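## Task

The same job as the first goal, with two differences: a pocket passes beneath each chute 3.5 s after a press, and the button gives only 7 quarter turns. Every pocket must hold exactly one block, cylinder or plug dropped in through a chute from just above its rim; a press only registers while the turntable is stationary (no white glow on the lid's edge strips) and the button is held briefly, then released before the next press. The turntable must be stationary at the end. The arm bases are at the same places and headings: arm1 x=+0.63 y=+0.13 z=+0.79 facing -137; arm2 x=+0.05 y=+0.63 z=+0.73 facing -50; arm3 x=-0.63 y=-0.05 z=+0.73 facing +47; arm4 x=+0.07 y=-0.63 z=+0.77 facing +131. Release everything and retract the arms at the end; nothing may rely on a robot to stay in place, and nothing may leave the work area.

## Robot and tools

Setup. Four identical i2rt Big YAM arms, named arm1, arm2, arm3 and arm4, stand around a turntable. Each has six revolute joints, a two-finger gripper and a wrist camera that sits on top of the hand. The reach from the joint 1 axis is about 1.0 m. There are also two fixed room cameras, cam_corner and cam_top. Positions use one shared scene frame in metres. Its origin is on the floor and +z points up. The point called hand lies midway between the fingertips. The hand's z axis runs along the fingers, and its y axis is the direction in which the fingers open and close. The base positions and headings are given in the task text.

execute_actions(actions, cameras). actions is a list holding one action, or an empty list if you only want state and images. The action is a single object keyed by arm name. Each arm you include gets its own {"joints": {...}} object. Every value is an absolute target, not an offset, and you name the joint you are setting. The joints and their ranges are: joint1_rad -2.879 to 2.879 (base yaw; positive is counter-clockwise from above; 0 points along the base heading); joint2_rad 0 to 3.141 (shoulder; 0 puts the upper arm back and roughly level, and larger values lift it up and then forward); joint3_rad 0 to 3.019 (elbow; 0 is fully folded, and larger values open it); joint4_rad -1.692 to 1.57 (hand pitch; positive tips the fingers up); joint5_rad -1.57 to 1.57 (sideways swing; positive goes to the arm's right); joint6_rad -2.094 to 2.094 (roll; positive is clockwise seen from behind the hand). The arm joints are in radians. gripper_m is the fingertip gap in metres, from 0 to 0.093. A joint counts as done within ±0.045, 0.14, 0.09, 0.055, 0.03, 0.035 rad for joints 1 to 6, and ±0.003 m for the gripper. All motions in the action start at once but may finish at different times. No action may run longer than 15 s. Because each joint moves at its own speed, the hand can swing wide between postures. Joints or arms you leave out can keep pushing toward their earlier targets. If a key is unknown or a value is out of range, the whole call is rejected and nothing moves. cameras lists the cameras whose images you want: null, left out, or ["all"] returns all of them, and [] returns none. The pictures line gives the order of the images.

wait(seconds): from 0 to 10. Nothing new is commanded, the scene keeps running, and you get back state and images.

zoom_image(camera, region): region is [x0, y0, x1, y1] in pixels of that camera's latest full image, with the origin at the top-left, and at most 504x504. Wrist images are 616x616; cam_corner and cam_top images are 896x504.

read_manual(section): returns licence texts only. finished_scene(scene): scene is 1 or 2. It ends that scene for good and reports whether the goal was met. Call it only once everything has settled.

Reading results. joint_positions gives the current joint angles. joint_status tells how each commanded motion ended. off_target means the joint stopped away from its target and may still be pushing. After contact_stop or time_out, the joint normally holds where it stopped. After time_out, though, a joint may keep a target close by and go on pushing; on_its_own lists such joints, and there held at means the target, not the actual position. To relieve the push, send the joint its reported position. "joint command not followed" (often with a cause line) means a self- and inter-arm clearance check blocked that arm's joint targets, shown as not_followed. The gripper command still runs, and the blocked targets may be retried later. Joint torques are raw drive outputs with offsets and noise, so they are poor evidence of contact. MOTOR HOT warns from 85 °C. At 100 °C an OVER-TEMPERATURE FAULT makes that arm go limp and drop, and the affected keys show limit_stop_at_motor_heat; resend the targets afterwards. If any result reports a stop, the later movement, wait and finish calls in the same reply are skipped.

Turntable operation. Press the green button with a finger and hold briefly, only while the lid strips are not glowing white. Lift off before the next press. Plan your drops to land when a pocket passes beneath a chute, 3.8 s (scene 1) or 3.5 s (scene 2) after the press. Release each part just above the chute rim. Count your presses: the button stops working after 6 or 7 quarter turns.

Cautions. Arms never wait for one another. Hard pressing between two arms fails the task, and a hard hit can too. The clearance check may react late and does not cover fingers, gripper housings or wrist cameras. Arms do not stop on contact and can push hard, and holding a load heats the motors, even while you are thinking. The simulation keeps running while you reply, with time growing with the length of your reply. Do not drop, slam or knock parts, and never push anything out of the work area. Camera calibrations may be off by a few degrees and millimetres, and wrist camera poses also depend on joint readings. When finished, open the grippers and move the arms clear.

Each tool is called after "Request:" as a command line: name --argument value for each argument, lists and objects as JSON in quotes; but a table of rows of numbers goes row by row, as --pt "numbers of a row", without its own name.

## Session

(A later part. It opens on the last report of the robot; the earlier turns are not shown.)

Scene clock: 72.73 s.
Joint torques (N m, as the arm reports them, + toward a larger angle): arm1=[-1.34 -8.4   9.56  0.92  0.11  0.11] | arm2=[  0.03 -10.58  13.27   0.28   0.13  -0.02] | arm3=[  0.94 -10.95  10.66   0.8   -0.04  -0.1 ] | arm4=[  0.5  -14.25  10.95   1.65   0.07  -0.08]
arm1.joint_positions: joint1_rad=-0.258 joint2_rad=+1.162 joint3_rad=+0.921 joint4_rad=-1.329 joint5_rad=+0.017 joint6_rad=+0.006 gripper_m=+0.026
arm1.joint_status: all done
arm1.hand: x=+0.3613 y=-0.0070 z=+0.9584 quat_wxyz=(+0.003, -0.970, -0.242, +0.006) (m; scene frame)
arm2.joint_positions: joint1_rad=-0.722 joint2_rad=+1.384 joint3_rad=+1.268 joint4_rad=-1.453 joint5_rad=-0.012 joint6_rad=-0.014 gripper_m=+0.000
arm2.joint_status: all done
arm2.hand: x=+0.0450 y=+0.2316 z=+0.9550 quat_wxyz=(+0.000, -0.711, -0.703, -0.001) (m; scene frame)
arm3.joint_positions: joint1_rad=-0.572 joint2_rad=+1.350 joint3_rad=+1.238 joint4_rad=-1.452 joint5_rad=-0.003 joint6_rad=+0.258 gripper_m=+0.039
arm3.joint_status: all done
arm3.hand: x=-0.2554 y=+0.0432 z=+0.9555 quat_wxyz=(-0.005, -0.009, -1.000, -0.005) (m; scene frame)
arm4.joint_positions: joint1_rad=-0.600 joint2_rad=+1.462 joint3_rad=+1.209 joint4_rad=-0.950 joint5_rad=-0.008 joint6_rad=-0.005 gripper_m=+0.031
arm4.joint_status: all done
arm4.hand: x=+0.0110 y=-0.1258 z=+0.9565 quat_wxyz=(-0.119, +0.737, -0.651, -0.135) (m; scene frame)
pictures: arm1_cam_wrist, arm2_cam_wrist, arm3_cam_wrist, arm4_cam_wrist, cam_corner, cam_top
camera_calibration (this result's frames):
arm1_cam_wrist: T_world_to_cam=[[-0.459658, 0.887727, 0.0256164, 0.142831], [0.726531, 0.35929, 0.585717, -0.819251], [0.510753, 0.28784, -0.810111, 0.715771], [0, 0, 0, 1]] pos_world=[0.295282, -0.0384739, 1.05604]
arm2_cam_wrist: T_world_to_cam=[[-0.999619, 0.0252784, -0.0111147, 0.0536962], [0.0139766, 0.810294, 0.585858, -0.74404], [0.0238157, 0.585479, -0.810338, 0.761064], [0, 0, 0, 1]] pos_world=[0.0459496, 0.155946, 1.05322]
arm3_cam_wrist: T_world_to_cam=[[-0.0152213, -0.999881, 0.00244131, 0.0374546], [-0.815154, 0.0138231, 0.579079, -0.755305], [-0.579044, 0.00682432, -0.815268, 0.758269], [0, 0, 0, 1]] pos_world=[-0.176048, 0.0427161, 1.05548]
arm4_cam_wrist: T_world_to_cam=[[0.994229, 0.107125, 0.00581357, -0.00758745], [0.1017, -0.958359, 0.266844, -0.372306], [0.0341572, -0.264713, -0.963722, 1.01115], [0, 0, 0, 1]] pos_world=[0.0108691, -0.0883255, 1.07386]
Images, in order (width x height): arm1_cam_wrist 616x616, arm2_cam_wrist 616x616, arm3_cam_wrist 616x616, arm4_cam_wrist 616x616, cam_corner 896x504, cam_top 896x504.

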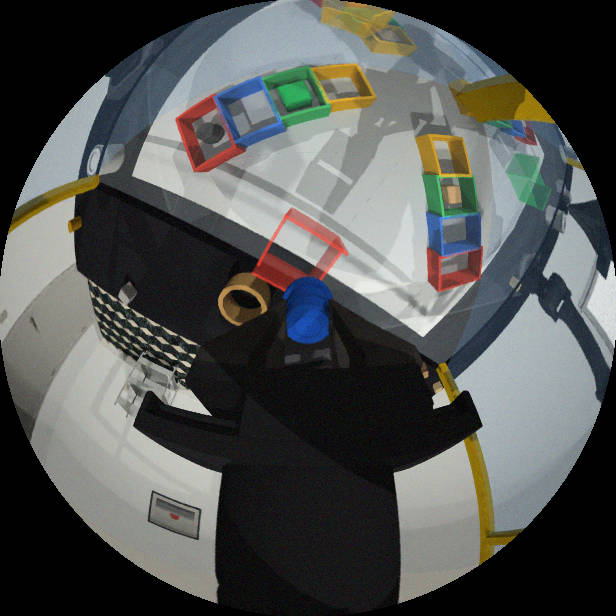

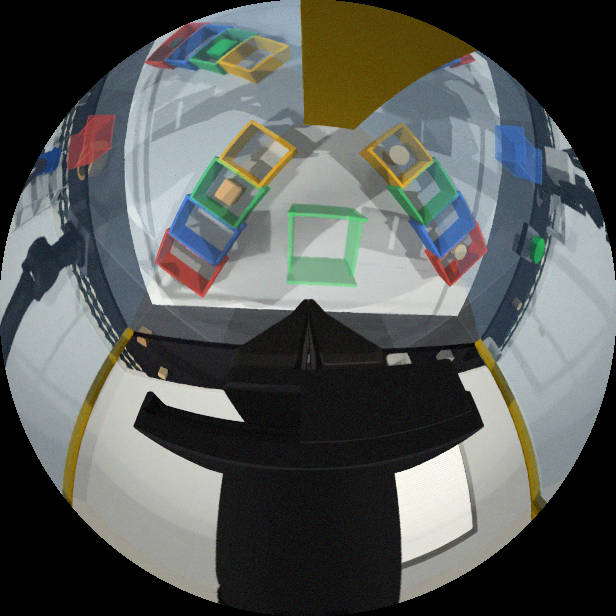

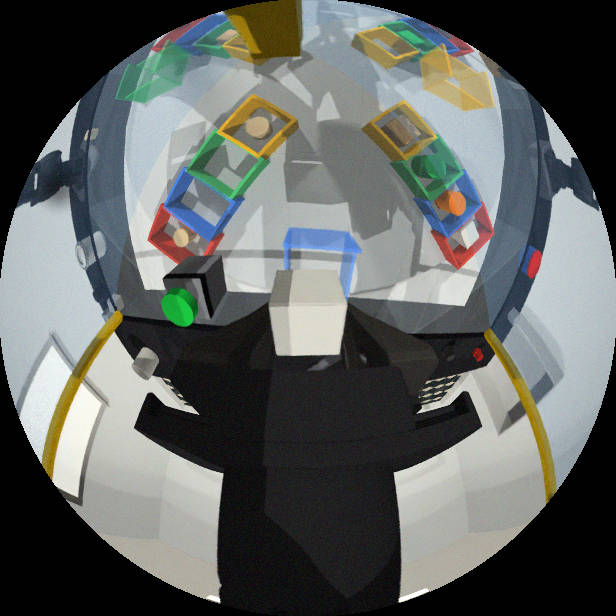

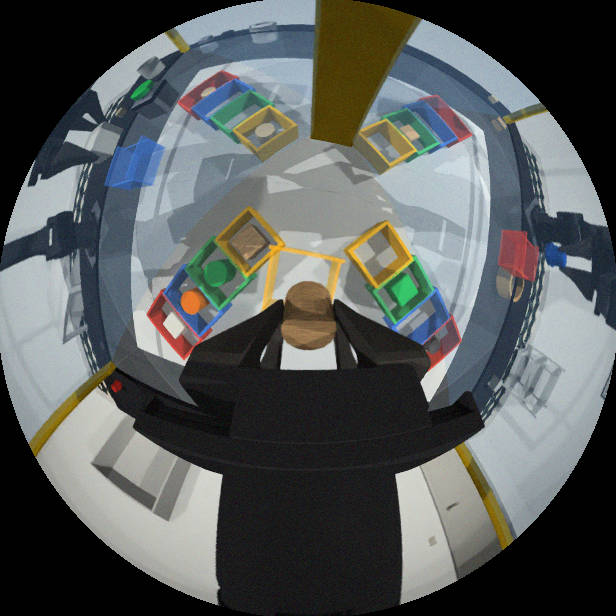

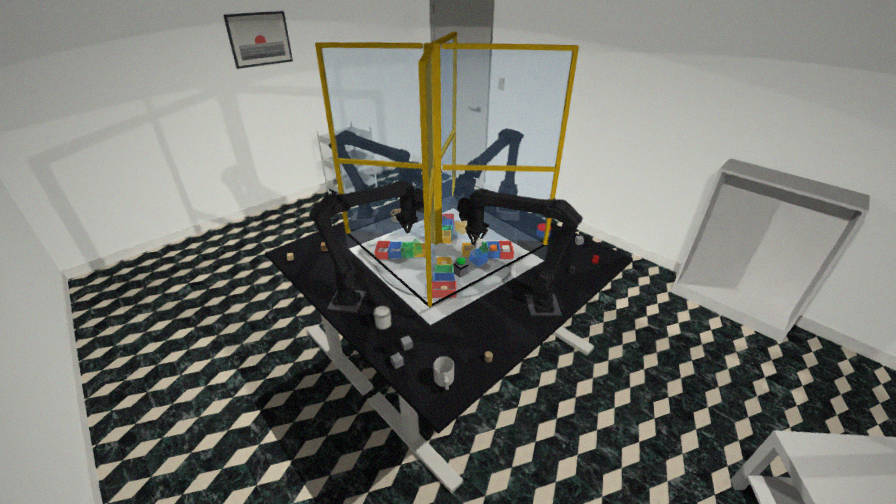

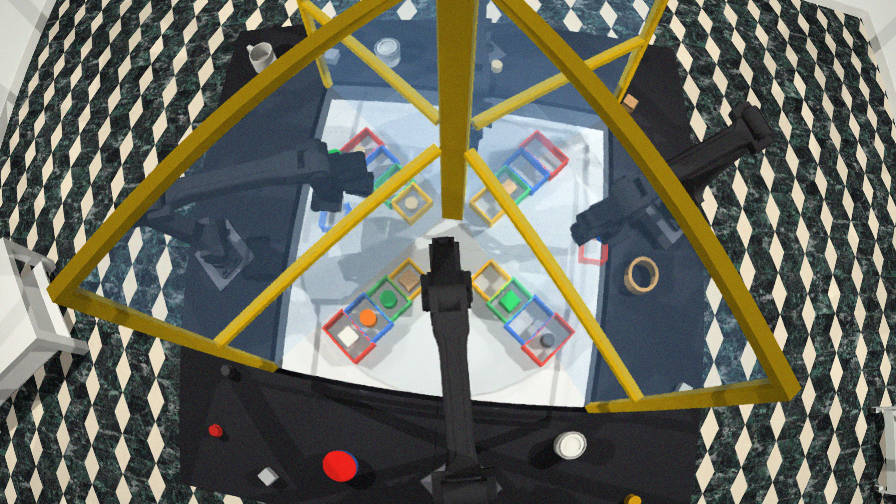

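Request:
execute_actions --actions '[{"arm1":{"joints":{"joint1_rad":-0.21,"joint4_rad":-1.35}},"arm2":{"joints":{"joint2_rad":0.9,"joint3_rad":1.02,"joint4_rad":-1.65,"gripper_m":0.075}},"arm3":{"joints":{"joint2_rad":1.4,"joint3_rad":1.435,"joint4_rad":-1.535}},"arm4":{"joints":{"joint4_rad":-0.9}}}]' --cameras '[]'

Request:
execute_actions --actions '[{"arm2":{"joints":{"joint1_rad":0.965}},"arm3":{"joints":{"joint1_rad":-0.254}}}]' --cameras '[]'

Request:
execute_actions --actions '[{"arm2":{"joints":{"joint2_rad":1.84,"joint3_rad":1.585,"joint4_rad":-1.245}},"arm3":{"joints":{"joint2_rad":1.445}}}]'

Scene clock: 95.13 s.
Joint torques (N m, as the arm reports them, + toward a larger angle): arm1=[-0.18 -8.26  9.6  -0.34  0.1   0.11] | arm2=[ 0.1  -2.47  8.74  0.18  0.14 -0.02] | arm3=[  0.64 -11.68  11.64  -0.01  -0.07  -0.06] | arm4=[  0.52 -14.01  11.09   1.79   0.11  -0.1 ]
arm1.joint_positions: joint1_rad=-0.217 joint2_rad=+1.162 joint3_rad=+0.921 joint4_rad=-1.337 joint5_rad=+0.017 joint6_rad=+0.006 gripper_m=+0.026
arm1.joint_status: all done
arm1.hand: x=+0.3690 y=-0.0169 z=+0.9585 quat_wxyz=(+0.004, -0.965, -0.262, +0.003) (m; scene frame)
arm2.joint_positions: joint1_rad=-0.722 joint2_rad=+0.886 joint3_rad=+1.028 joint4_rad=-1.647 joint5_rad=-0.012 joint6_rad=-0.014 gripper_m=+0.075
arm2.joint_status: all done
arm2.hand: x=+0.0498 y=+0.3999 z=+1.0060 quat_wxyz=(-0.023, -0.711, -0.703, +0.022) (m; scene frame)
arm3.joint_positions: joint1_rad=-0.572 joint2_rad=+1.405 joint3_rad=+1.385 joint4_rad=-1.523 joint5_rad=-0.003 joint6_rad=+0.258 gripper_m=+0.039
arm3.joint_status: all done
arm3.hand: x=-0.2279 y=+0.0498 z=+0.9909 quat_wxyz=(-0.015, -0.009, -1.000, -0.008) (m; scene frame)
arm4.joint_positions: joint1_rad=-0.600 joint2_rad=+1.462 joint3_rad=+1.209 joint4_rad=-0.920 joint5_rad=-0.008 joint6_rad=-0.005 gripper_m=+0.031
arm4.joint_status: all done
arm4.hand: x=+0.0102 y=-0.1190 z=+0.9591 quat_wxyz=(-0.129, +0.735, -0.650, -0.146) (m; scene frame)
pictures: none
No camera images: the call's "cameras" was empty. Leave "cameras" out to get every camera's image.

Scene clock: 96.97 s.
Joint torques (N m, as the arm reports them, + toward a larger angle): arm1=[-0.18 -8.25  9.6  -0.31  0.11  0.11] | arm2=[ 0.88 -3.05  8.74  0.19  0.14 -0.02] | arm3=[  0.72 -11.64  11.62   0.05   0.06  -0.07] | arm4=[  0.82 -14.06  10.93   1.69   0.09  -0.09]
arm1.joint_positions: joint1_rad=-0.217 joint2_rad=+1.162 joint3_rad=+0.921 joint4_rad=-1.337 joint5_rad=+0.017 joint6_rad=+0.006 gripper_m=+0.026
arm1.joint_status: not commanded
arm1.hand: x=+0.3690 y=-0.0169 z=+0.9585 quat_wxyz=(+0.004, -0.965, -0.262, +0.003) (m; scene frame)
arm2.joint_positions: joint1_rad=+0.960 joint2_rad=+0.890 joint3_rad=+1.028 joint4_rad=-1.647 joint5_rad=-0.012 joint6_rad=-0.014 gripper_m=+0.075
arm2.joint_status: all done
arm2.hand: x=+0.2830 y=+0.6504 z=+1.0035 quat_wxyz=(-0.026, +0.049, -0.998, -0.009) (m; scene frame)
arm3.joint_positions: joint1_rad=-0.243 joint2_rad=+1.405 joint3_rad=+1.385 joint4_rad=-1.523 joint5_rad=-0.005 joint6_rad=+0.258 gripper_m=+0.039
arm3.joint_status: all done
arm3.hand: x=-0.2818 y=+0.1754 z=+0.9914 quat_wxyz=(-0.014, +0.155, -0.988, -0.010) (m; scene frame)
arm4.joint_positions: joint1_rad=-0.600 joint2_rad=+1.462 joint3_rad=+1.209 joint4_rad=-0.920 joint5_rad=-0.008 joint6_rad=-0.005 gripper_m=+0.031
arm4.joint_status: not commanded
arm4.hand: x=+0.0102 y=-0.1190 z=+0.9591 quat_wxyz=(-0.129, +0.735, -0.650, -0.146) (m; scene frame)
pictures: none
No camera images: the call's "cameras" was empty. Leave "cameras" out to get every camera's image.

Scene clock: 98.50 s.
Joint torques (N m, as the arm reports them, + toward a larger angle): arm1=[-0.18 -8.14  9.6  -0.35  0.1   0.11] | arm2=[  1.18 -17.35  13.23   0.22   0.14  -0.02] | arm3=[  0.29 -13.03  11.47  -0.13   0.05  -0.07] | arm4=[  1.18 -14.06  10.92   1.79   0.08  -0.1 ]
arm1.joint_positions: joint1_rad=-0.217 joint2_rad=+1.162 joint3_rad=+0.921 joint4_rad=-1.337 joint5_rad=+0.017 joint6_rad=+0.006 gripper_m=+0.026
arm1.joint_status: not commanded
arm1.hand: x=+0.3690 y=-0.0169 z=+0.9585 quat_wxyz=(+0.004, -0.965, -0.262, +0.003) (m; scene frame)
arm2.joint_positions: joint1_rad=+0.960 joint2_rad=+1.863 joint3_rad=+1.540 joint4_rad=-1.247 joint5_rad=-0.012 joint6_rad=-0.014 gripper_m=+0.075
arm2.joint_status: all done
arm2.hand: x=+0.6084 y=+0.6786 z=+0.8318 quat_wxyz=(+0.005, +0.049, -0.999, -0.008) (m; scene frame)
arm3.joint_positions: joint1_rad=-0.243 joint2_rad=+1.449 joint3_rad=+1.385 joint4_rad=-1.523 joint5_rad=-0.005 joint6_rad=+0.258 gripper_m=+0.039
arm3.joint_status: all done
arm3.hand: x=-0.2772 y=+0.1785 z=+0.9739 quat_wxyz=(+0.006, +0.155, -0.988, -0.001) (m; scene frame)
arm4.joint_positions: joint1_rad=-0.600 joint2_rad=+1.462 joint3_rad=+1.209 joint4_rad=-0.920 joint5_rad=-0.008 joint6_rad=-0.005 gripper_m=+0.031
arm4.joint_status: not commanded
arm4.hand: x=+0.0102 y=-0.1190 z=+0.9591 quat_wxyz=(-0.129, +0.735, -0.650, -0.146) (m; scene frame)
pictures: arm1_cam_wrist, arm2_cam_wrist, arm3_cam_wrist, arm4_cam_wrist, cam_corner, cam_top
camera_calibration (this result's frames):
arm1_cam_wrist: T_world_to_cam=[[-0.495705, 0.868097, 0.0261522, 0.167594], [0.707662, 0.38627, 0.591617, -0.819511], [0.503479, 0.311774, -0.805795, 0.713754], [0, 0, 0, 1]] pos_world=[0.303653, -0.0514661, 1.05559]
arm2_cam_wrist: T_world_to_cam=[[0.0847489, -0.996085, -0.0251336, 0.649305], [-0.801433, -0.0831321, 0.592279, 0.0550906], [-0.59205, -0.0300521, -0.805341, 1.17429], [0, 0, 0, 1]] pos_world=[0.68436, 0.686633, 0.929391]
arm3_cam_wrist: T_world_to_cam=[[0.310119, -0.950666, 0.00775909, 0.248512], [-0.76407, -0.244376, 0.597057, -0.742821], [-0.565706, -0.191087, -0.802161, 0.786055], [0, 0, 0, 1]] pos_world=[-0.19996, 0.20493, 1.07212]
arm4_cam_wrist: T_world_to_cam=[[0.994233, 0.107097, 0.00556028, -0.00729298], [0.102704, -0.965806, 0.238056, -0.339749], [0.0308653, -0.236112, -0.971235, 1.0262], [0, 0, 0, 1]] pos_world=[0.0104705, -0.0850528, 1.0776]
Images, in order (width x height): arm1_cam_wrist 616x616, arm2_cam_wrist 616x616, arm3_cam_wrist 616x616, arm4_cam_wrist 616x616, cam_corner 896x504, cam_top 896x504.

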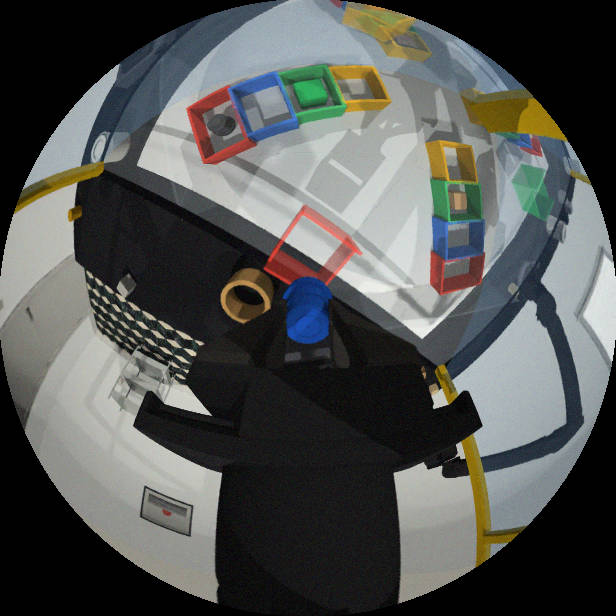

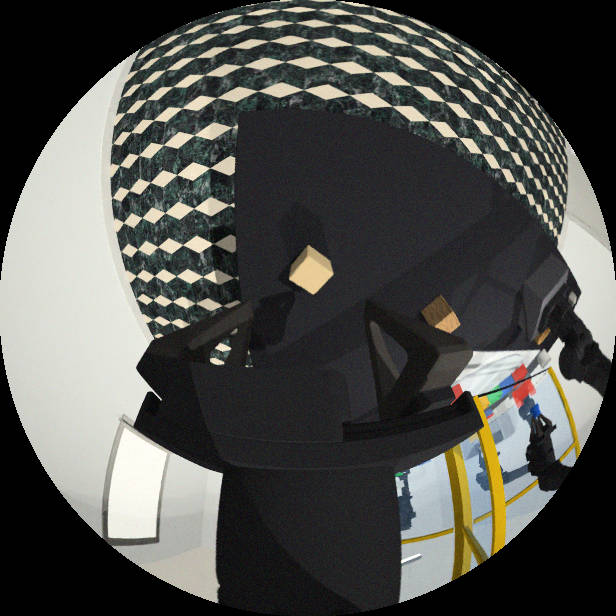

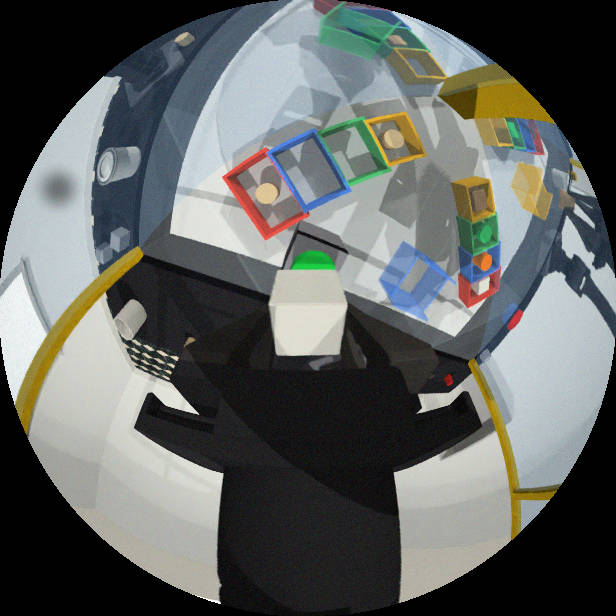

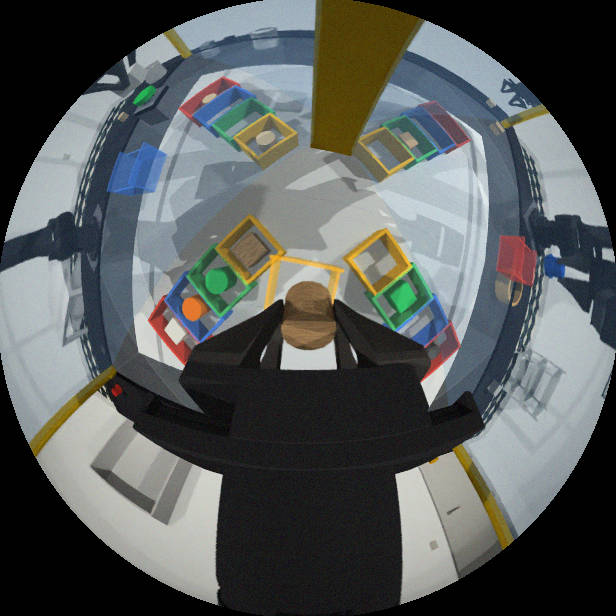

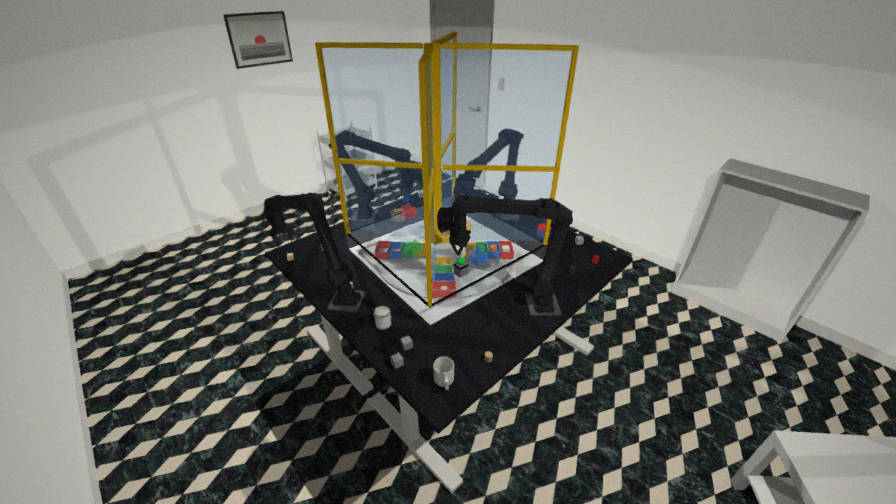

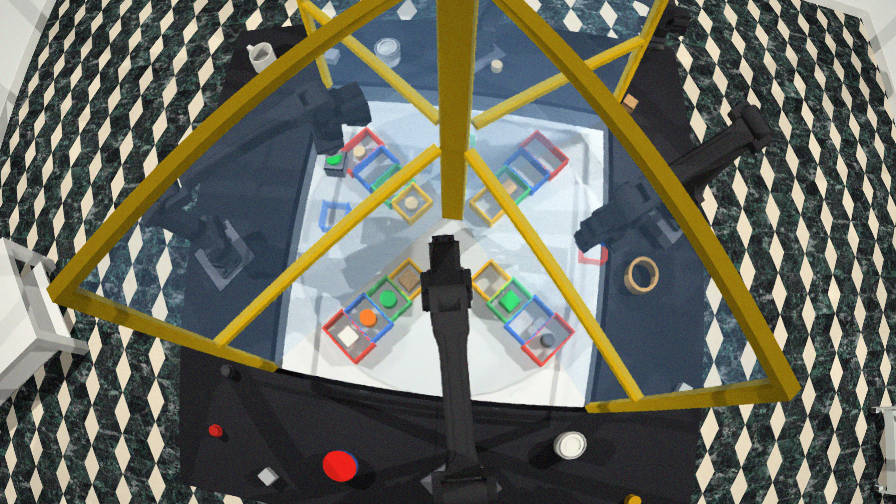

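Request:
execute_actions --actions '[{"arm2":{"joints":{"joint6_rad":0.8}},"arm3":{"joints":{"joint1_rad":-0.603,"joint2_rad":1.3,"joint3_rad":1.195,"joint4_rad":-1.45}}}]' --cameras '[]'

Request:
execute_actions --actions '[{"arm2":{"joints":{"joint2_rad":1.955,"joint3_rad":1.436,"joint4_rad":-1.04}}}]' --cameras '["arm2_cam_wrist","arm3_cam_wrist"]'

Scene clock: 108.03 s.
Joint torques (N m, as the arm reports them, + toward a larger angle): arm1=[-0.12 -8.25  9.6  -0.32  0.11  0.11] | arm2=[  1.18 -17.38  13.15   0.21   0.21   0.12] | arm3=[ 1.81 -9.88  8.16  1.18 -0.08 -0.08] | arm4=[  0.83 -14.18  10.92   1.76   0.1   -0.08]
arm1.joint_positions: joint1_rad=-0.217 joint2_rad=+1.162 joint3_rad=+0.921 joint4_rad=-1.337 joint5_rad=+0.017 joint6_rad=+0.006 gripper_m=+0.026
arm1.joint_status: not commanded
arm1.hand: x=+0.3690 y=-0.0169 z=+0.9585 quat_wxyz=(+0.004, -0.965, -0.262, +0.003) (m; scene frame)
arm2.joint_positions: joint1_rad=+0.960 joint2_rad=+1.863 joint3_rad=+1.540 joint4_rad=-1.247 joint5_rad=-0.012 joint6_rad=+0.787 gripper_m=+0.075
arm2.joint_status: all done
arm2.hand: x=+0.6084 y=+0.6786 z=+0.8318 quat_wxyz=(+0.007, -0.344, -0.939, -0.005) (m; scene frame)
arm3.joint_positions: joint1_rad=-0.607 joint2_rad=+1.301 joint3_rad=+1.191 joint4_rad=-1.462 joint5_rad=-0.003 joint6_rad=+0.257 gripper_m=+0.039
arm3.joint_status: all done
arm3.hand: x=-0.2728 y=+0.0260 z=+0.9548 quat_wxyz=(-0.001, -0.026, -1.000, -0.004) (m; scene frame)
arm4.joint_positions: joint1_rad=-0.600 joint2_rad=+1.462 joint3_rad=+1.209 joint4_rad=-0.920 joint5_rad=-0.008 joint6_rad=-0.005 gripper_m=+0.031
arm4.joint_status: not commanded
arm4.hand: x=+0.0102 y=-0.1190 z=+0.9591 quat_wxyz=(-0.129, +0.735, -0.650, -0.146) (m; scene frame)
pictures: none
No camera images: the call's "cameras" was empty. Leave "cameras" out to get every camera's image.

Scene clock: 109.30 s.
Joint torques (N m, as the arm reports them, + toward a larger angle): arm1=[-0.13 -8.23  9.6  -0.35  0.11  0.11] | arm2=[  1.25 -16.23   8.43   0.45   0.21   0.14] | arm3=[ 1.77 -9.59  8.21  1.09 -0.09 -0.05] | arm4=[  0.7  -13.83  10.93   1.84   0.12  -0.06]
arm1.joint_positions: joint1_rad=-0.217 joint2_rad=+1.162 joint3_rad=+0.921 joint4_rad=-1.337 joint5_rad=+0.017 joint6_rad=+0.006 gripper_m=+0.026
arm1.joint_status: not commanded
arm1.hand: x=+0.3690 y=-0.0169 z=+0.9585 quat_wxyz=(+0.004, -0.965, -0.262, +0.003) (m; scene frame)
arm2.joint_positions: joint1_rad=+0.960 joint2_rad=+1.961 joint3_rad=+1.434 joint4_rad=-1.048 joint5_rad=-0.012 joint6_rad=+0.788 gripper_m=+0.075
arm2.joint_status: all done
arm2.hand: x=+0.6069 y=+0.6788 z=+0.7420 quat_wxyz=(+0.010, -0.344, -0.939, -0.004) (m; scene frame)
arm3.joint_positions: joint1_rad=-0.607 joint2_rad=+1.301 joint3_rad=+1.191 joint4_rad=-1.462 joint5_rad=-0.003 joint6_rad=+0.257 gripper_m=+0.039
arm3.joint_status: not commanded
arm3.hand: x=-0.2728 y=+0.0260 z=+0.9548 quat_wxyz=(-0.001, -0.026, -1.000, -0.004) (m; scene frame)
arm4.joint_positions: joint1_rad=-0.600 joint2_rad=+1.462 joint3_rad=+1.209 joint4_rad=-0.920 joint5_rad=-0.008 joint6_rad=-0.005 gripper_m=+0.031
arm4.joint_status: not commanded
arm4.hand: x=+0.0102 y=-0.1190 z=+0.9591 quat_wxyz=(-0.129, +0.735, -0.650, -0.146) (m; scene frame)
pictures: arm2_cam_wrist, arm3_cam_wrist
camera_calibration (this result's frames):
arm2_cam_wrist: T_world_to_cam=[[-0.65685, -0.753955, -0.0100043, 0.921823], [-0.605813, 0.519796, 0.602331, -0.4284], [-0.44893, 0.401702, -0.798184, 0.715838], [0, 0, 0, 1]] pos_world=[0.66733, 0.630141, 0.838631]
arm3_cam_wrist: T_world_to_cam=[[-0.0487105, -0.998802, 0.00471286, 0.00861604], [-0.809608, 0.0422461, 0.585448, -0.77413], [-0.584946, 0.0247019, -0.810696, 0.741288], [0, 0, 0, 1]] pos_world=[-0.192709, 0.0229985, 1.05413]
Images, in order (width x height): arm2_cam_wrist 616x616, arm3_cam_wrist 616x616.

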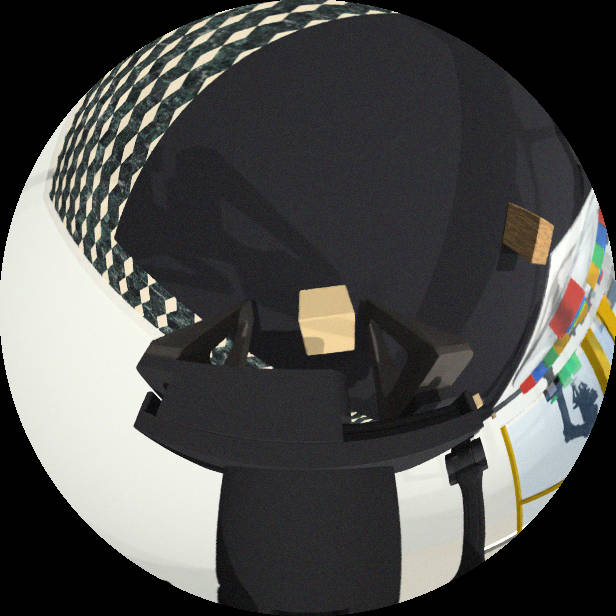

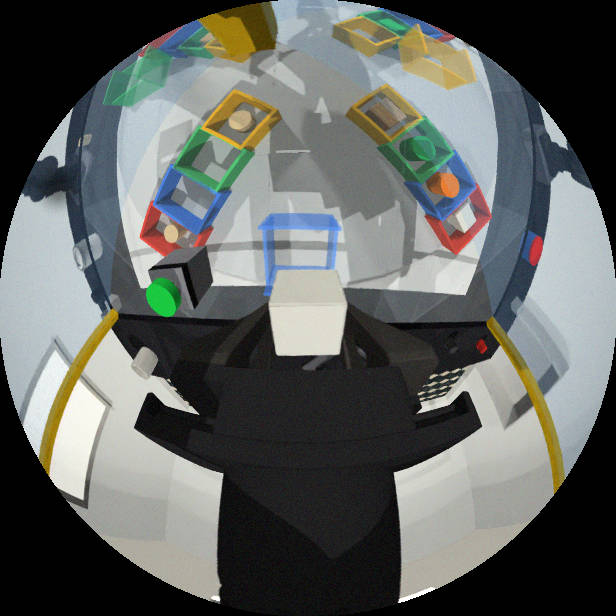

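Request:
execute_actions --actions '[{"arm2":{"joints":{"gripper_m":0,"joint6_rad":0.68}},"arm3":{"joints":{"joint2_rad":1.4,"joint3_rad":1.435,"joint4_rad":-1.535}}}]' --cameras '["arm2_cam_wrist"]'

Request:
execute_actions --actions '[{"arm2":{"joints":{"joint2_rad":0.9,"joint3_rad":1.02,"joint4_rad":-1.65,"joint6_rad":-0.05}},"arm3":{"joints":{"joint1_rad":-0.268,"joint2_rad":1.445,"joint3_rad":1.38}}}]' --cameras '["arm3_cam_wrist"]'

Request:
execute_actions --actions '[{"arm3":{"joints":{"joint2_rad":1.6}}}]' --cameras '["arm4_cam_wrist"]'

Request:
execute_actions --actions '[{"arm3":{"joints":{"joint2_rad":1.4}}}]' --cameras '[]'

Request:
execute_actions --actions '[{"arm3":{"joints":{"joint1_rad":-0.59,"joint2_rad":1.3,"joint3_rad":1.195,"joint4_rad":-1.45}}}]' --cameras '["arm3_cam_wrist"]'

Request:
execute_actions --actions '[{"arm3":{"joints":{"gripper_m":0.075}}}]' --cameras '["arm3_cam_wrist"]'

Request:
execute_actions --actions '[{"arm3":{"joints":{"joint2_rad":0.9,"joint3_rad":1.02,"joint4_rad":-1.65,"joint6_rad":0}},"arm2":{"joints":{"joint1_rad":-0.77}}}]' --cameras '["cam_top"]'

Scene clock: 125.77 s.
Joint torques (N m, as the arm reports them, + toward a larger angle): arm1=[-0.15 -8.24  9.6  -0.34  0.1   0.11] | arm2=[  1.26 -16.91   8.39   0.47   0.22  -0.21] | arm3=[  2.03 -11.7   11.54   0.09  -0.06  -0.06] | arm4=[  0.77 -13.81  10.96   1.73   0.11  -0.08]
arm1.joint_positions: joint1_rad=-0.217 joint2_rad=+1.162 joint3_rad=+0.921 joint4_rad=-1.337 joint5_rad=+0.017 joint6_rad=+0.006 gripper_m=+0.026
arm1.joint_status: not commanded
arm1.hand: x=+0.3690 y=-0.0169 z=+0.9585 quat_wxyz=(+0.004, -0.965, -0.262, +0.003) (m; scene frame)
arm2.joint_positions: joint1_rad=+0.960 joint2_rad=+1.961 joint3_rad=+1.434 joint4_rad=-1.048 joint5_rad=-0.012 joint6_rad=+0.693 gripper_m=+0.031
arm2.joint_status: gripper_m off_target (ended at +0.031, target +0.000); the others done
arm2.hand: x=+0.6069 y=+0.6788 z=+0.7420 quat_wxyz=(+0.010, -0.299, -0.954, -0.005) (m; scene frame)
arm3.joint_positions: joint1_rad=-0.607 joint2_rad=+1.402 joint3_rad=+1.387 joint4_rad=-1.524 joint5_rad=-0.003 joint6_rad=+0.257 gripper_m=+0.039
arm3.joint_status: all done
arm3.hand: x=-0.2247 y=+0.0359 z=+0.9928 quat_wxyz=(-0.017, -0.026, -0.999, -0.008) (m; scene frame)
arm4.joint_positions: joint1_rad=-0.600 joint2_rad=+1.462 joint3_rad=+1.209 joint4_rad=-0.920 joint5_rad=-0.008 joint6_rad=-0.005 gripper_m=+0.031
arm4.joint_status: not commanded
arm4.hand: x=+0.0102 y=-0.1190 z=+0.9591 quat_wxyz=(-0.129, +0.735, -0.650, -0.146) (m; scene frame)
pictures: arm2_cam_wrist
camera_calibration (this result's frames):
arm2_cam_wrist: T_world_to_cam=[[-0.582383, -0.812825, -0.0120265, 0.918095], [-0.653161, 0.459075, 0.602188, -0.358343], [-0.483953, 0.35856, -0.798263, 0.766436], [0, 0, 0, 1]] pos_world=[0.671547, 0.635944, 0.83865]
Images, in order (width x height): arm2_cam_wrist 616x616.

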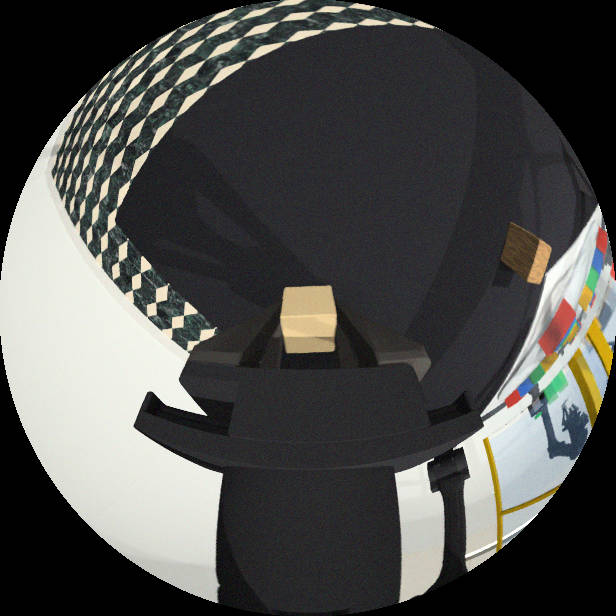

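Scene clock: 127.47 s.
Joint torques (N m, as the arm reports them, + toward a larger angle): arm1=[-0.11 -8.29  9.6  -0.34  0.1   0.11] | arm2=[ 1.02 -3.96  8.84  0.1   0.14 -0.21] | arm3=[  0.53 -12.5    8.11   0.     0.07  -0.07] | arm4=[  0.54 -13.6   11.06   1.56   0.11  -0.1 ]
arm1.joint_positions: joint1_rad=-0.217 joint2_rad=+1.162 joint3_rad=+0.921 joint4_rad=-1.337 joint5_rad=+0.017 joint6_rad=+0.006 gripper_m=+0.026
arm1.joint_status: not commanded
arm1.hand: x=+0.3690 y=-0.0169 z=+0.9585 quat_wxyz=(+0.004, -0.965, -0.262, +0.003) (m; scene frame)
arm2.joint_positions: joint1_rad=+0.960 joint2_rad=+0.902 joint3_rad=+1.028 joint4_rad=-1.646 joint5_rad=-0.012 joint6_rad=-0.037 gripper_m=+0.031
arm2.joint_status: all done
arm2.hand: x=+0.2847 y=+0.6505 z=+1.0009 quat_wxyz=(-0.020, +0.061, -0.998, -0.008) (m; scene frame)
arm3.joint_positions: joint1_rad=-0.256 joint2_rad=+1.453 joint3_rad=+1.378 joint4_rad=-1.524 joint5_rad=-0.005 joint6_rad=+0.257 gripper_m=+0.039
arm3.joint_status: all done
arm3.hand: x=-0.2754 y=+0.1728 z=+0.9699 quat_wxyz=(+0.011, +0.149, -0.989, +0.001) (m; scene frame)
arm4.joint_positions: joint1_rad=-0.600 joint2_rad=+1.462 joint3_rad=+1.209 joint4_rad=-0.920 joint5_rad=-0.008 joint6_rad=-0.005 gripper_m=+0.031
arm4.joint_status: not commanded
arm4.hand: x=+0.0102 y=-0.1190 z=+0.9591 quat_wxyz=(-0.129, +0.735, -0.650, -0.146) (m; scene frame)
pictures: arm3_cam_wrist
camera_calibration (this result's frames):
arm3_cam_wrist: T_world_to_cam=[[0.297508, -0.954663, 0.0103691, 0.237272], [-0.76176, -0.230818, 0.605346, -0.750245], [-0.575508, -0.187994, -0.795895, 0.77347], [0, 0, 0, 1]] pos_world=[-0.196959, 0.198753, 1.0673]
Images, in order (width x height): arm3_cam_wrist 616x616.

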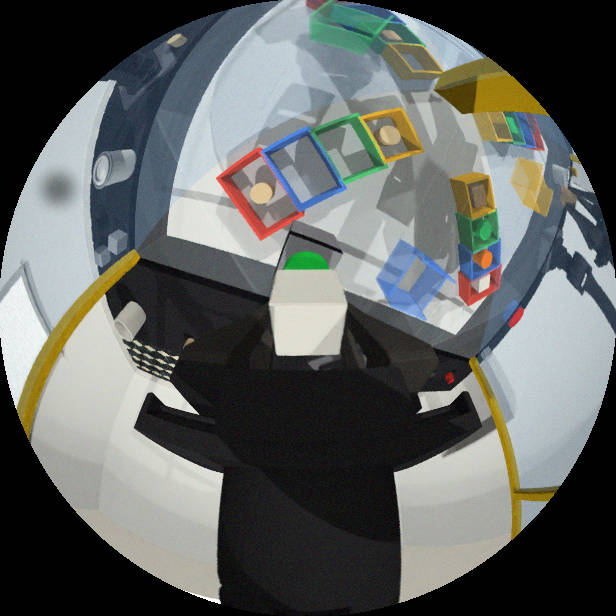

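Scene clock: 128.30 s.
Joint torques (N m, as the arm reports them, + toward a larger angle): arm1=[-0.14 -8.3   9.6  -0.31  0.11  0.11] | arm2=[ 1.08 -3.93  8.81  0.11  0.15 -0.19] | arm3=[ 0.58 -9.27  7.05  0.43  0.14 -0.09] | arm4=[  0.36 -14.38  10.87   1.76   0.12  -0.09]
arm1.joint_positions: joint1_rad=-0.217 joint2_rad=+1.162 joint3_rad=+0.921 joint4_rad=-1.337 joint5_rad=+0.017 joint6_rad=+0.006 gripper_m=+0.026
arm1.joint_status: not commanded
arm1.hand: x=+0.3690 y=-0.0169 z=+0.9585 quat_wxyz=(+0.004, -0.965, -0.262, +0.003) (m; scene frame)
arm2.joint_positions: joint1_rad=+0.960 joint2_rad=+0.902 joint3_rad=+1.028 joint4_rad=-1.646 joint5_rad=-0.012 joint6_rad=-0.037 gripper_m=+0.031
arm2.joint_status: not commanded
arm2.hand: x=+0.2847 y=+0.6505 z=+1.0009 quat_wxyz=(-0.020, +0.061, -0.998, -0.008) (m; scene frame)
arm3.joint_positions: joint1_rad=-0.256 joint2_rad=+1.545 joint3_rad=+1.392 joint4_rad=-1.536 joint5_rad=-0.007 joint6_rad=+0.257 gripper_m=+0.039
arm3.joint_status: all done
arm3.hand: x=-0.2673 y=+0.1783 z=+0.9381 quat_wxyz=(+0.053, +0.148, -0.987, +0.018) (m; scene frame)
arm4.joint_positions: joint1_rad=-0.600 joint2_rad=+1.462 joint3_rad=+1.209 joint4_rad=-0.920 joint5_rad=-0.008 joint6_rad=-0.005 gripper_m=+0.031
arm4.joint_status: not commanded
arm4.hand: x=+0.0102 y=-0.1190 z=+0.9591 quat_wxyz=(-0.129, +0.735, -0.650, -0.146) (m; scene frame)
pictures: arm4_cam_wrist
camera_calibration (this result's frames):
arm4_cam_wrist: T_world_to_cam=[[0.994233, 0.107097, 0.00556028, -0.00729298], [0.102704, -0.965806, 0.238056, -0.339749], [0.0308653, -0.236112, -0.971235, 1.0262], [0, 0, 0, 1]] pos_world=[0.0104705, -0.0850528, 1.0776]
Images, in order (width x height): arm4_cam_wrist 616x616.

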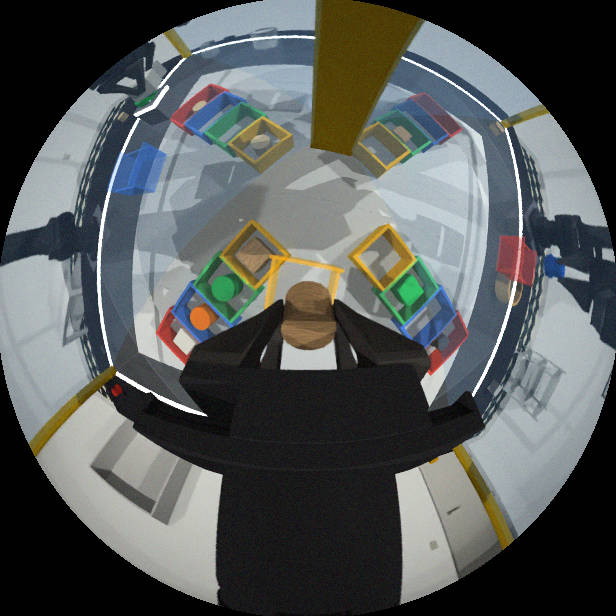

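Scene clock: 129.50 s.
Joint torques (N m, as the arm reports them, + toward a larger angle): arm1=[-0.11 -8.31  9.62 -0.33  0.11  0.11] | arm2=[ 0.89 -3.78  8.82  0.12  0.14 -0.2 ] | arm3=[  0.42 -11.59   8.34   0.59   0.09  -0.08] | arm4=[  0.41 -13.94  10.96   1.72   0.14  -0.08]
arm1.joint_positions: joint1_rad=-0.217 joint2_rad=+1.162 joint3_rad=+0.921 joint4_rad=-1.337 joint5_rad=+0.017 joint6_rad=+0.006 gripper_m=+0.026
arm1.joint_status: not commanded
arm1.hand: x=+0.3690 y=-0.0169 z=+0.9585 quat_wxyz=(+0.004, -0.965, -0.262, +0.003) (m; scene frame)
arm2.joint_positions: joint1_rad=+0.960 joint2_rad=+0.902 joint3_rad=+1.028 joint4_rad=-1.646 joint5_rad=-0.012 joint6_rad=-0.037 gripper_m=+0.031
arm2.joint_status: not commanded
arm2.hand: x=+0.2847 y=+0.6505 z=+1.0009 quat_wxyz=(-0.020, +0.061, -0.998, -0.008) (m; scene frame)
arm3.joint_positions: joint1_rad=-0.256 joint2_rad=+1.398 joint3_rad=+1.375 joint4_rad=-1.536 joint5_rad=-0.006 joint6_rad=+0.257 gripper_m=+0.039
arm3.joint_status: all done
arm3.hand: x=-0.2844 y=+0.1673 z=+0.9903 quat_wxyz=(-0.007, +0.149, -0.989, -0.008) (m; scene frame)
arm4.joint_positions: joint1_rad=-0.600 joint2_rad=+1.462 joint3_rad=+1.209 joint4_rad=-0.920 joint5_rad=-0.008 joint6_rad=-0.005 gripper_m=+0.031
arm4.joint_status: not commanded
arm4.hand: x=+0.0102 y=-0.1190 z=+0.9591 quat_wxyz=(-0.129, +0.735, -0.650, -0.146) (m; scene frame)
pictures: none
No camera images: the call's "cameras" was empty. Leave "cameras" out to get every camera's image.

Scene clock: 130.53 s.
Joint torques (N m, as the arm reports them, + toward a larger angle): arm1=[-0.25 -8.19  9.61 -0.33  0.11  0.11] | arm2=[ 1.12 -4.09  8.81 -0.01  0.14 -0.18] | arm3=[  1.7  -10.07   8.26   1.03  -0.04  -0.07] | arm4=[  0.54 -14.16  10.93   1.72   0.15  -0.13]
arm1.joint_positions: joint1_rad=-0.217 joint2_rad=+1.162 joint3_rad=+0.921 joint4_rad=-1.337 joint5_rad=+0.017 joint6_rad=+0.006 gripper_m=+0.026
arm1.joint_status: not commanded
arm1.hand: x=+0.3690 y=-0.0169 z=+0.9585 quat_wxyz=(+0.004, -0.965, -0.262, +0.003) (m; scene frame)
arm2.joint_positions: joint1_rad=+0.960 joint2_rad=+0.902 joint3_rad=+1.028 joint4_rad=-1.646 joint5_rad=-0.012 joint6_rad=-0.037 gripper_m=+0.031
arm2.joint_status: not commanded
arm2.hand: x=+0.2847 y=+0.6505 z=+1.0009 quat_wxyz=(-0.020, +0.061, -0.998, -0.008) (m; scene frame)
arm3.joint_positions: joint1_rad=-0.595 joint2_rad=+1.303 joint3_rad=+1.191 joint4_rad=-1.463 joint5_rad=-0.003 joint6_rad=+0.257 gripper_m=+0.039
arm3.joint_status: all done
arm3.hand: x=-0.2739 y=+0.0303 z=+0.9540 quat_wxyz=(+0.001, -0.020, -1.000, -0.003) (m; scene frame)
arm4.joint_positions: joint1_rad=-0.600 joint2_rad=+1.462 joint3_rad=+1.209 joint4_rad=-0.920 joint5_rad=-0.008 joint6_rad=-0.005 gripper_m=+0.031
arm4.joint_status: not commanded
arm4.hand: x=+0.0102 y=-0.1190 z=+0.9591 quat_wxyz=(-0.129, +0.735, -0.650, -0.146) (m; scene frame)
pictures: arm3_cam_wrist
camera_calibration (this result's frames):
arm3_cam_wrist: T_world_to_cam=[[-0.0364785, -0.999318, 0.00571524, 0.0153062], [-0.807917, 0.0328567, 0.588379, -0.776795], [-0.588166, 0.0168457, -0.808565, 0.737246], [0, 0, 0, 1]] pos_world=[-0.193405, 0.0283992, 1.05307]
Images, in order (width x height): arm3_cam_wrist 616x616.

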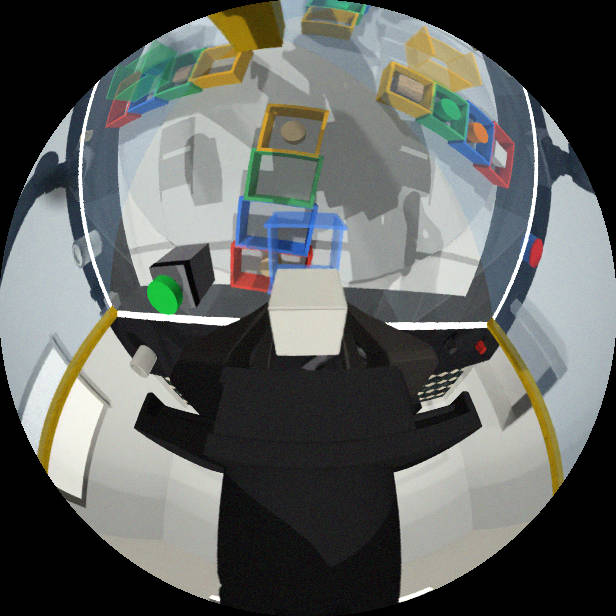

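Scene clock: 131.20 s.
Joint torques (N m, as the arm reports them, + toward a larger angle): arm1=[-0.14 -8.23  9.6  -0.33  0.11  0.11] | arm2=[ 0.85 -4.12  8.82  0.15  0.14 -0.19] | arm3=[  2.32 -10.1    8.22   1.08  -0.06  -0.07] | arm4=[  0.81 -13.7   10.95   1.73   0.1   -0.11]
arm1.joint_positions: joint1_rad=-0.217 joint2_rad=+1.162 joint3_rad=+0.921 joint4_rad=-1.337 joint5_rad=+0.017 joint6_rad=+0.006 gripper_m=+0.026
arm1.joint_status: not commanded
arm1.hand: x=+0.3690 y=-0.0169 z=+0.9585 quat_wxyz=(+0.004, -0.965, -0.262, +0.003) (m; scene frame)
arm2.joint_positions: joint1_rad=+0.960 joint2_rad=+0.902 joint3_rad=+1.028 joint4_rad=-1.646 joint5_rad=-0.012 joint6_rad=-0.037 gripper_m=+0.031
arm2.joint_status: not commanded
arm2.hand: x=+0.2847 y=+0.6505 z=+1.0009 quat_wxyz=(-0.020, +0.061, -0.998, -0.008) (m; scene frame)
arm3.joint_positions: joint1_rad=-0.595 joint2_rad=+1.303 joint3_rad=+1.191 joint4_rad=-1.463 joint5_rad=-0.003 joint6_rad=+0.257 gripper_m=+0.075
arm3.joint_status: all done
arm3.hand: x=-0.2739 y=+0.0303 z=+0.9540 quat_wxyz=(+0.001, -0.020, -1.000, -0.003) (m; scene frame)
arm4.joint_positions: joint1_rad=-0.600 joint2_rad=+1.462 joint3_rad=+1.209 joint4_rad=-0.920 joint5_rad=-0.008 joint6_rad=-0.005 gripper_m=+0.031
arm4.joint_status: not commanded
arm4.hand: x=+0.0102 y=-0.1190 z=+0.9591 quat_wxyz=(-0.129, +0.735, -0.650, -0.146) (m; scene frame)
pictures: arm3_cam_wrist
camera_calibration (this result's frames):
arm3_cam_wrist: T_world_to_cam=[[-0.0364785, -0.999318, 0.00571524, 0.0153062], [-0.807917, 0.0328567, 0.588379, -0.776795], [-0.588166, 0.0168457, -0.808565, 0.737246], [0, 0, 0, 1]] pos_world=[-0.193405, 0.0283992, 1.05307]
Images, in order (width x height): arm3_cam_wrist 616x616.

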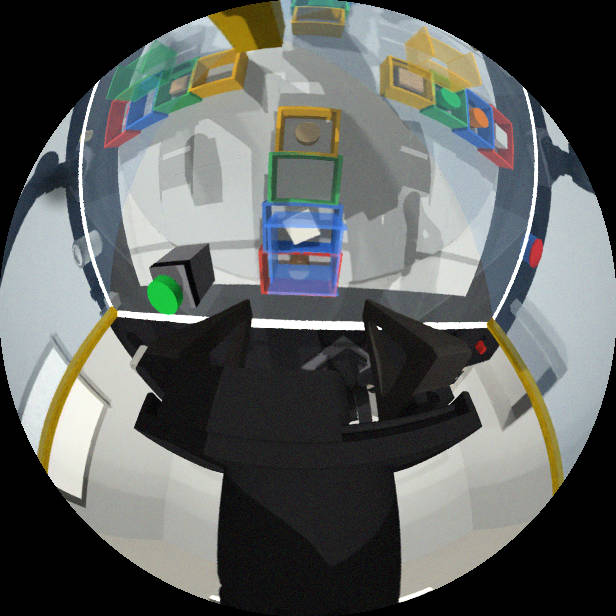

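Scene clock: 133.07 s.
Joint torques (N m, as the arm reports them, + toward a larger angle): arm1=[-0.12 -8.24  9.61 -0.3   0.11  0.11] | arm2=[-0.11 -3.91  8.88  0.18  0.14 -0.18] | arm3=[ 2.32 -2.94  8.32  0.16 -0.08 -0.08] | arm4=[  0.54 -13.82  10.85   1.67   0.08  -0.07]
arm1.joint_positions: joint1_rad=-0.217 joint2_rad=+1.162 joint3_rad=+0.921 joint4_rad=-1.337 joint5_rad=+0.017 joint6_rad=+0.006 gripper_m=+0.026
arm1.joint_status: not commanded
arm1.hand: x=+0.3690 y=-0.0169 z=+0.9585 quat_wxyz=(+0.004, -0.965, -0.262, +0.003) (m; scene frame)
arm2.joint_positions: joint1_rad=-0.765 joint2_rad=+0.902 joint3_rad=+1.028 joint4_rad=-1.646 joint5_rad=-0.012 joint6_rad=-0.039 gripper_m=+0.031
arm2.joint_status: all done
arm2.hand: x=+0.0396 y=+0.3980 z=+1.0028 quat_wxyz=(-0.017, -0.717, -0.696, +0.018) (m; scene frame)
arm3.joint_positions: joint1_rad=-0.595 joint2_rad=+0.897 joint3_rad=+1.017 joint4_rad=-1.641 joint5_rad=-0.003 joint6_rad=+0.010 gripper_m=+0.075
arm3.joint_status: all done
arm3.hand: x=-0.4065 y=+0.0008 z=+0.9971 quat_wxyz=(-0.027, +0.104, -0.994, -0.007) (m; scene frame)
arm4.joint_positions: joint1_rad=-0.600 joint2_rad=+1.462 joint3_rad=+1.209 joint4_rad=-0.920 joint5_rad=-0.008 joint6_rad=-0.005 gripper_m=+0.031
arm4.joint_status: not commanded
arm4.hand: x=+0.0102 y=-0.1190 z=+0.9591 quat_wxyz=(-0.129, +0.735, -0.650, -0.146) (m; scene frame)
pictures: cam_top
Images, in order (width x height): cam_top 896x504.

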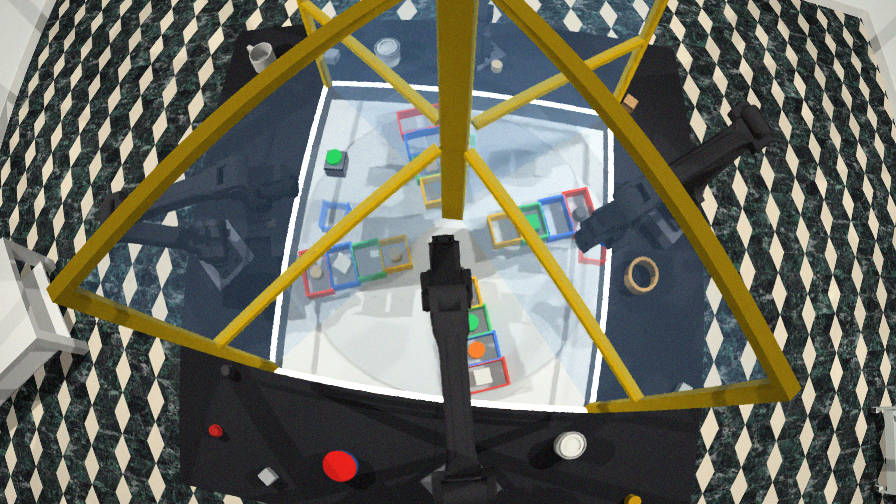

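Request:
execute_actions --actions '[{"arm3":{"joints":{"joint1_rad":0.842}},"arm2":{"joints":{"joint2_rad":1.375,"joint3_rad":1.315,"joint4_rad":-1.45}}}]' --cameras '[]'

Request:
execute_actions --actions '[{"arm3":{"joints":{"joint2_rad":1.65,"joint3_rad":1.19,"joint4_rad":-1.04}}}]' --cameras '["arm3_cam_wrist","arm2_cam_wrist"]'

Scene clock: 142.73 s.
Joint torques (N m, as the arm reports them, + toward a larger angle): arm1=[-0.14 -8.28  9.6  -0.32  0.1   0.11] | arm2=[  0.02 -10.79  13.65   0.29   0.13  -0.16] | arm3=[ 2.22 -2.74  8.19  0.15 -0.03 -0.08] | arm4=[  0.68 -13.9   11.02   1.75   0.08  -0.08]
arm1.joint_positions: joint1_rad=-0.217 joint2_rad=+1.162 joint3_rad=+0.921 joint4_rad=-1.337 joint5_rad=+0.017 joint6_rad=+0.006 gripper_m=+0.026
arm1.joint_status: not commanded
arm1.hand: x=+0.3690 y=-0.0169 z=+0.9585 quat_wxyz=(+0.004, -0.965, -0.262, +0.003) (m; scene frame)
arm2.joint_positions: joint1_rad=-0.765 joint2_rad=+1.386 joint3_rad=+1.269 joint4_rad=-1.452 joint5_rad=-0.012 joint6_rad=-0.039 gripper_m=+0.031
arm2.joint_status: all done
arm2.hand: x=+0.0275 y=+0.2314 z=+0.9549 quat_wxyz=(+0.000, -0.718, -0.696, +0.000) (m; scene frame)
arm3.joint_positions: joint1_rad=+0.834 joint2_rad=+0.897 joint3_rad=+1.017 joint4_rad=-1.641 joint5_rad=-0.004 joint6_rad=+0.008 gripper_m=+0.075
arm3.joint_status: all done
arm3.hand: x=-0.6487 y=+0.1804 z=+0.9971 quat_wxyz=(-0.018, +0.731, -0.682, -0.020) (m; scene frame)
arm4.joint_positions: joint1_rad=-0.600 joint2_rad=+1.462 joint3_rad=+1.209 joint4_rad=-0.920 joint5_rad=-0.008 joint6_rad=-0.005 gripper_m=+0.031
arm4.joint_status: not commanded
arm4.hand: x=+0.0102 y=-0.1190 z=+0.9591 quat_wxyz=(-0.129, +0.735, -0.650, -0.146) (m; scene frame)
pictures: none
No camera images: the call's "cameras" was empty. Leave "cameras" out to get every camera's image.

Scene clock: 144.20 s.
Joint torques (N m, as the arm reports them, + toward a larger angle): arm1=[-0.16 -8.26  9.6  -0.33  0.11  0.11] | arm2=[  0.13 -10.71  13.66   0.29   0.13  -0.16] | arm3=[  2.06 -16.34   8.46   1.19  -0.02  -0.09] | arm4=[  0.46 -13.54  10.97   1.8    0.1   -0.1 ]
arm1.joint_positions: joint1_rad=-0.217 joint2_rad=+1.162 joint3_rad=+0.921 joint4_rad=-1.337 joint5_rad=+0.017 joint6_rad=+0.006 gripper_m=+0.026
arm1.joint_status: not commanded
arm1.hand: x=+0.3690 y=-0.0169 z=+0.9585 quat_wxyz=(+0.004, -0.965, -0.262, +0.003) (m; scene frame)
arm2.joint_positions: joint1_rad=-0.765 joint2_rad=+1.386 joint3_rad=+1.269 joint4_rad=-1.452 joint5_rad=-0.012 joint6_rad=-0.039 gripper_m=+0.031
arm2.joint_status: not commanded
arm2.hand: x=+0.0275 y=+0.2314 z=+0.9549 quat_wxyz=(+0.000, -0.718, -0.696, +0.000) (m; scene frame)
arm3.joint_positions: joint1_rad=+0.834 joint2_rad=+1.660 joint3_rad=+1.169 joint4_rad=-1.054 joint5_rad=-0.004 joint6_rad=+0.008 gripper_m=+0.075
arm3.joint_status: all done
arm3.hand: x=-0.6660 y=+0.4172 z=+0.8052 quat_wxyz=(-0.011, +0.731, -0.683, -0.011) (m; scene frame)
arm4.joint_positions: joint1_rad=-0.600 joint2_rad=+1.462 joint3_rad=+1.209 joint4_rad=-0.920 joint5_rad=-0.008 joint6_rad=-0.005 gripper_m=+0.031
arm4.joint_status: not commanded
arm4.hand: x=+0.0102 y=-0.1190 z=+0.9591 quat_wxyz=(-0.129, +0.735, -0.650, -0.146) (m; scene frame)
pictures: arm2_cam_wrist, arm3_cam_wrist
camera_calibration (this result's frames):
arm2_cam_wrist: T_world_to_cam=[[-0.998994, 0.043561, -0.0106393, 0.0315853], [0.0291055, 0.8104, 0.585153, -0.743354], [0.034112, 0.584255, -0.810853, 0.761996], [0, 0, 0, 1]] pos_world=[0.027196, 0.155839, 1.05318]
arm3_cam_wrist: T_world_to_cam=[[0.997409, 0.0708457, 0.012491, 0.625092], [0.0516207, -0.825771, 0.561638, -0.0665143], [0.0501044, -0.559538, -0.827289, 1.06041], [0, 0, 0, 1]] pos_world=[-0.67317, 0.494131, 0.906817]
Images, in order (width x height): arm2_cam_wrist 616x616, arm3_cam_wrist 616x616.

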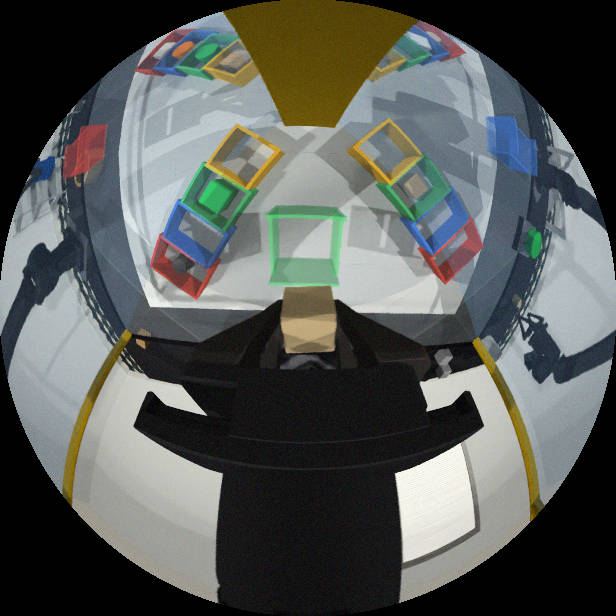

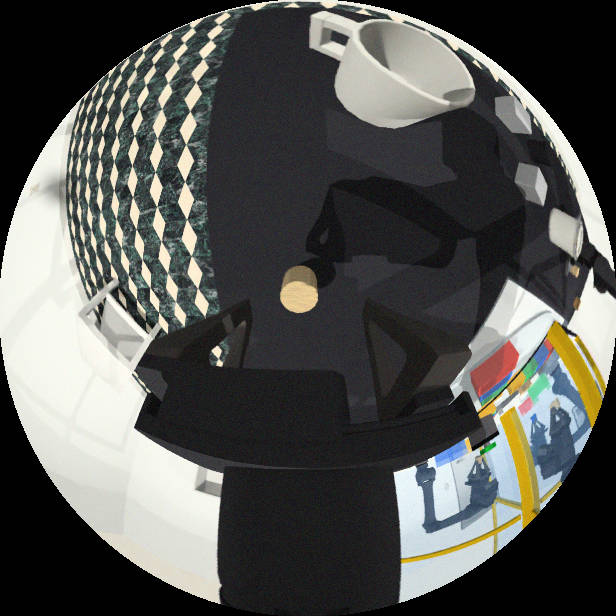

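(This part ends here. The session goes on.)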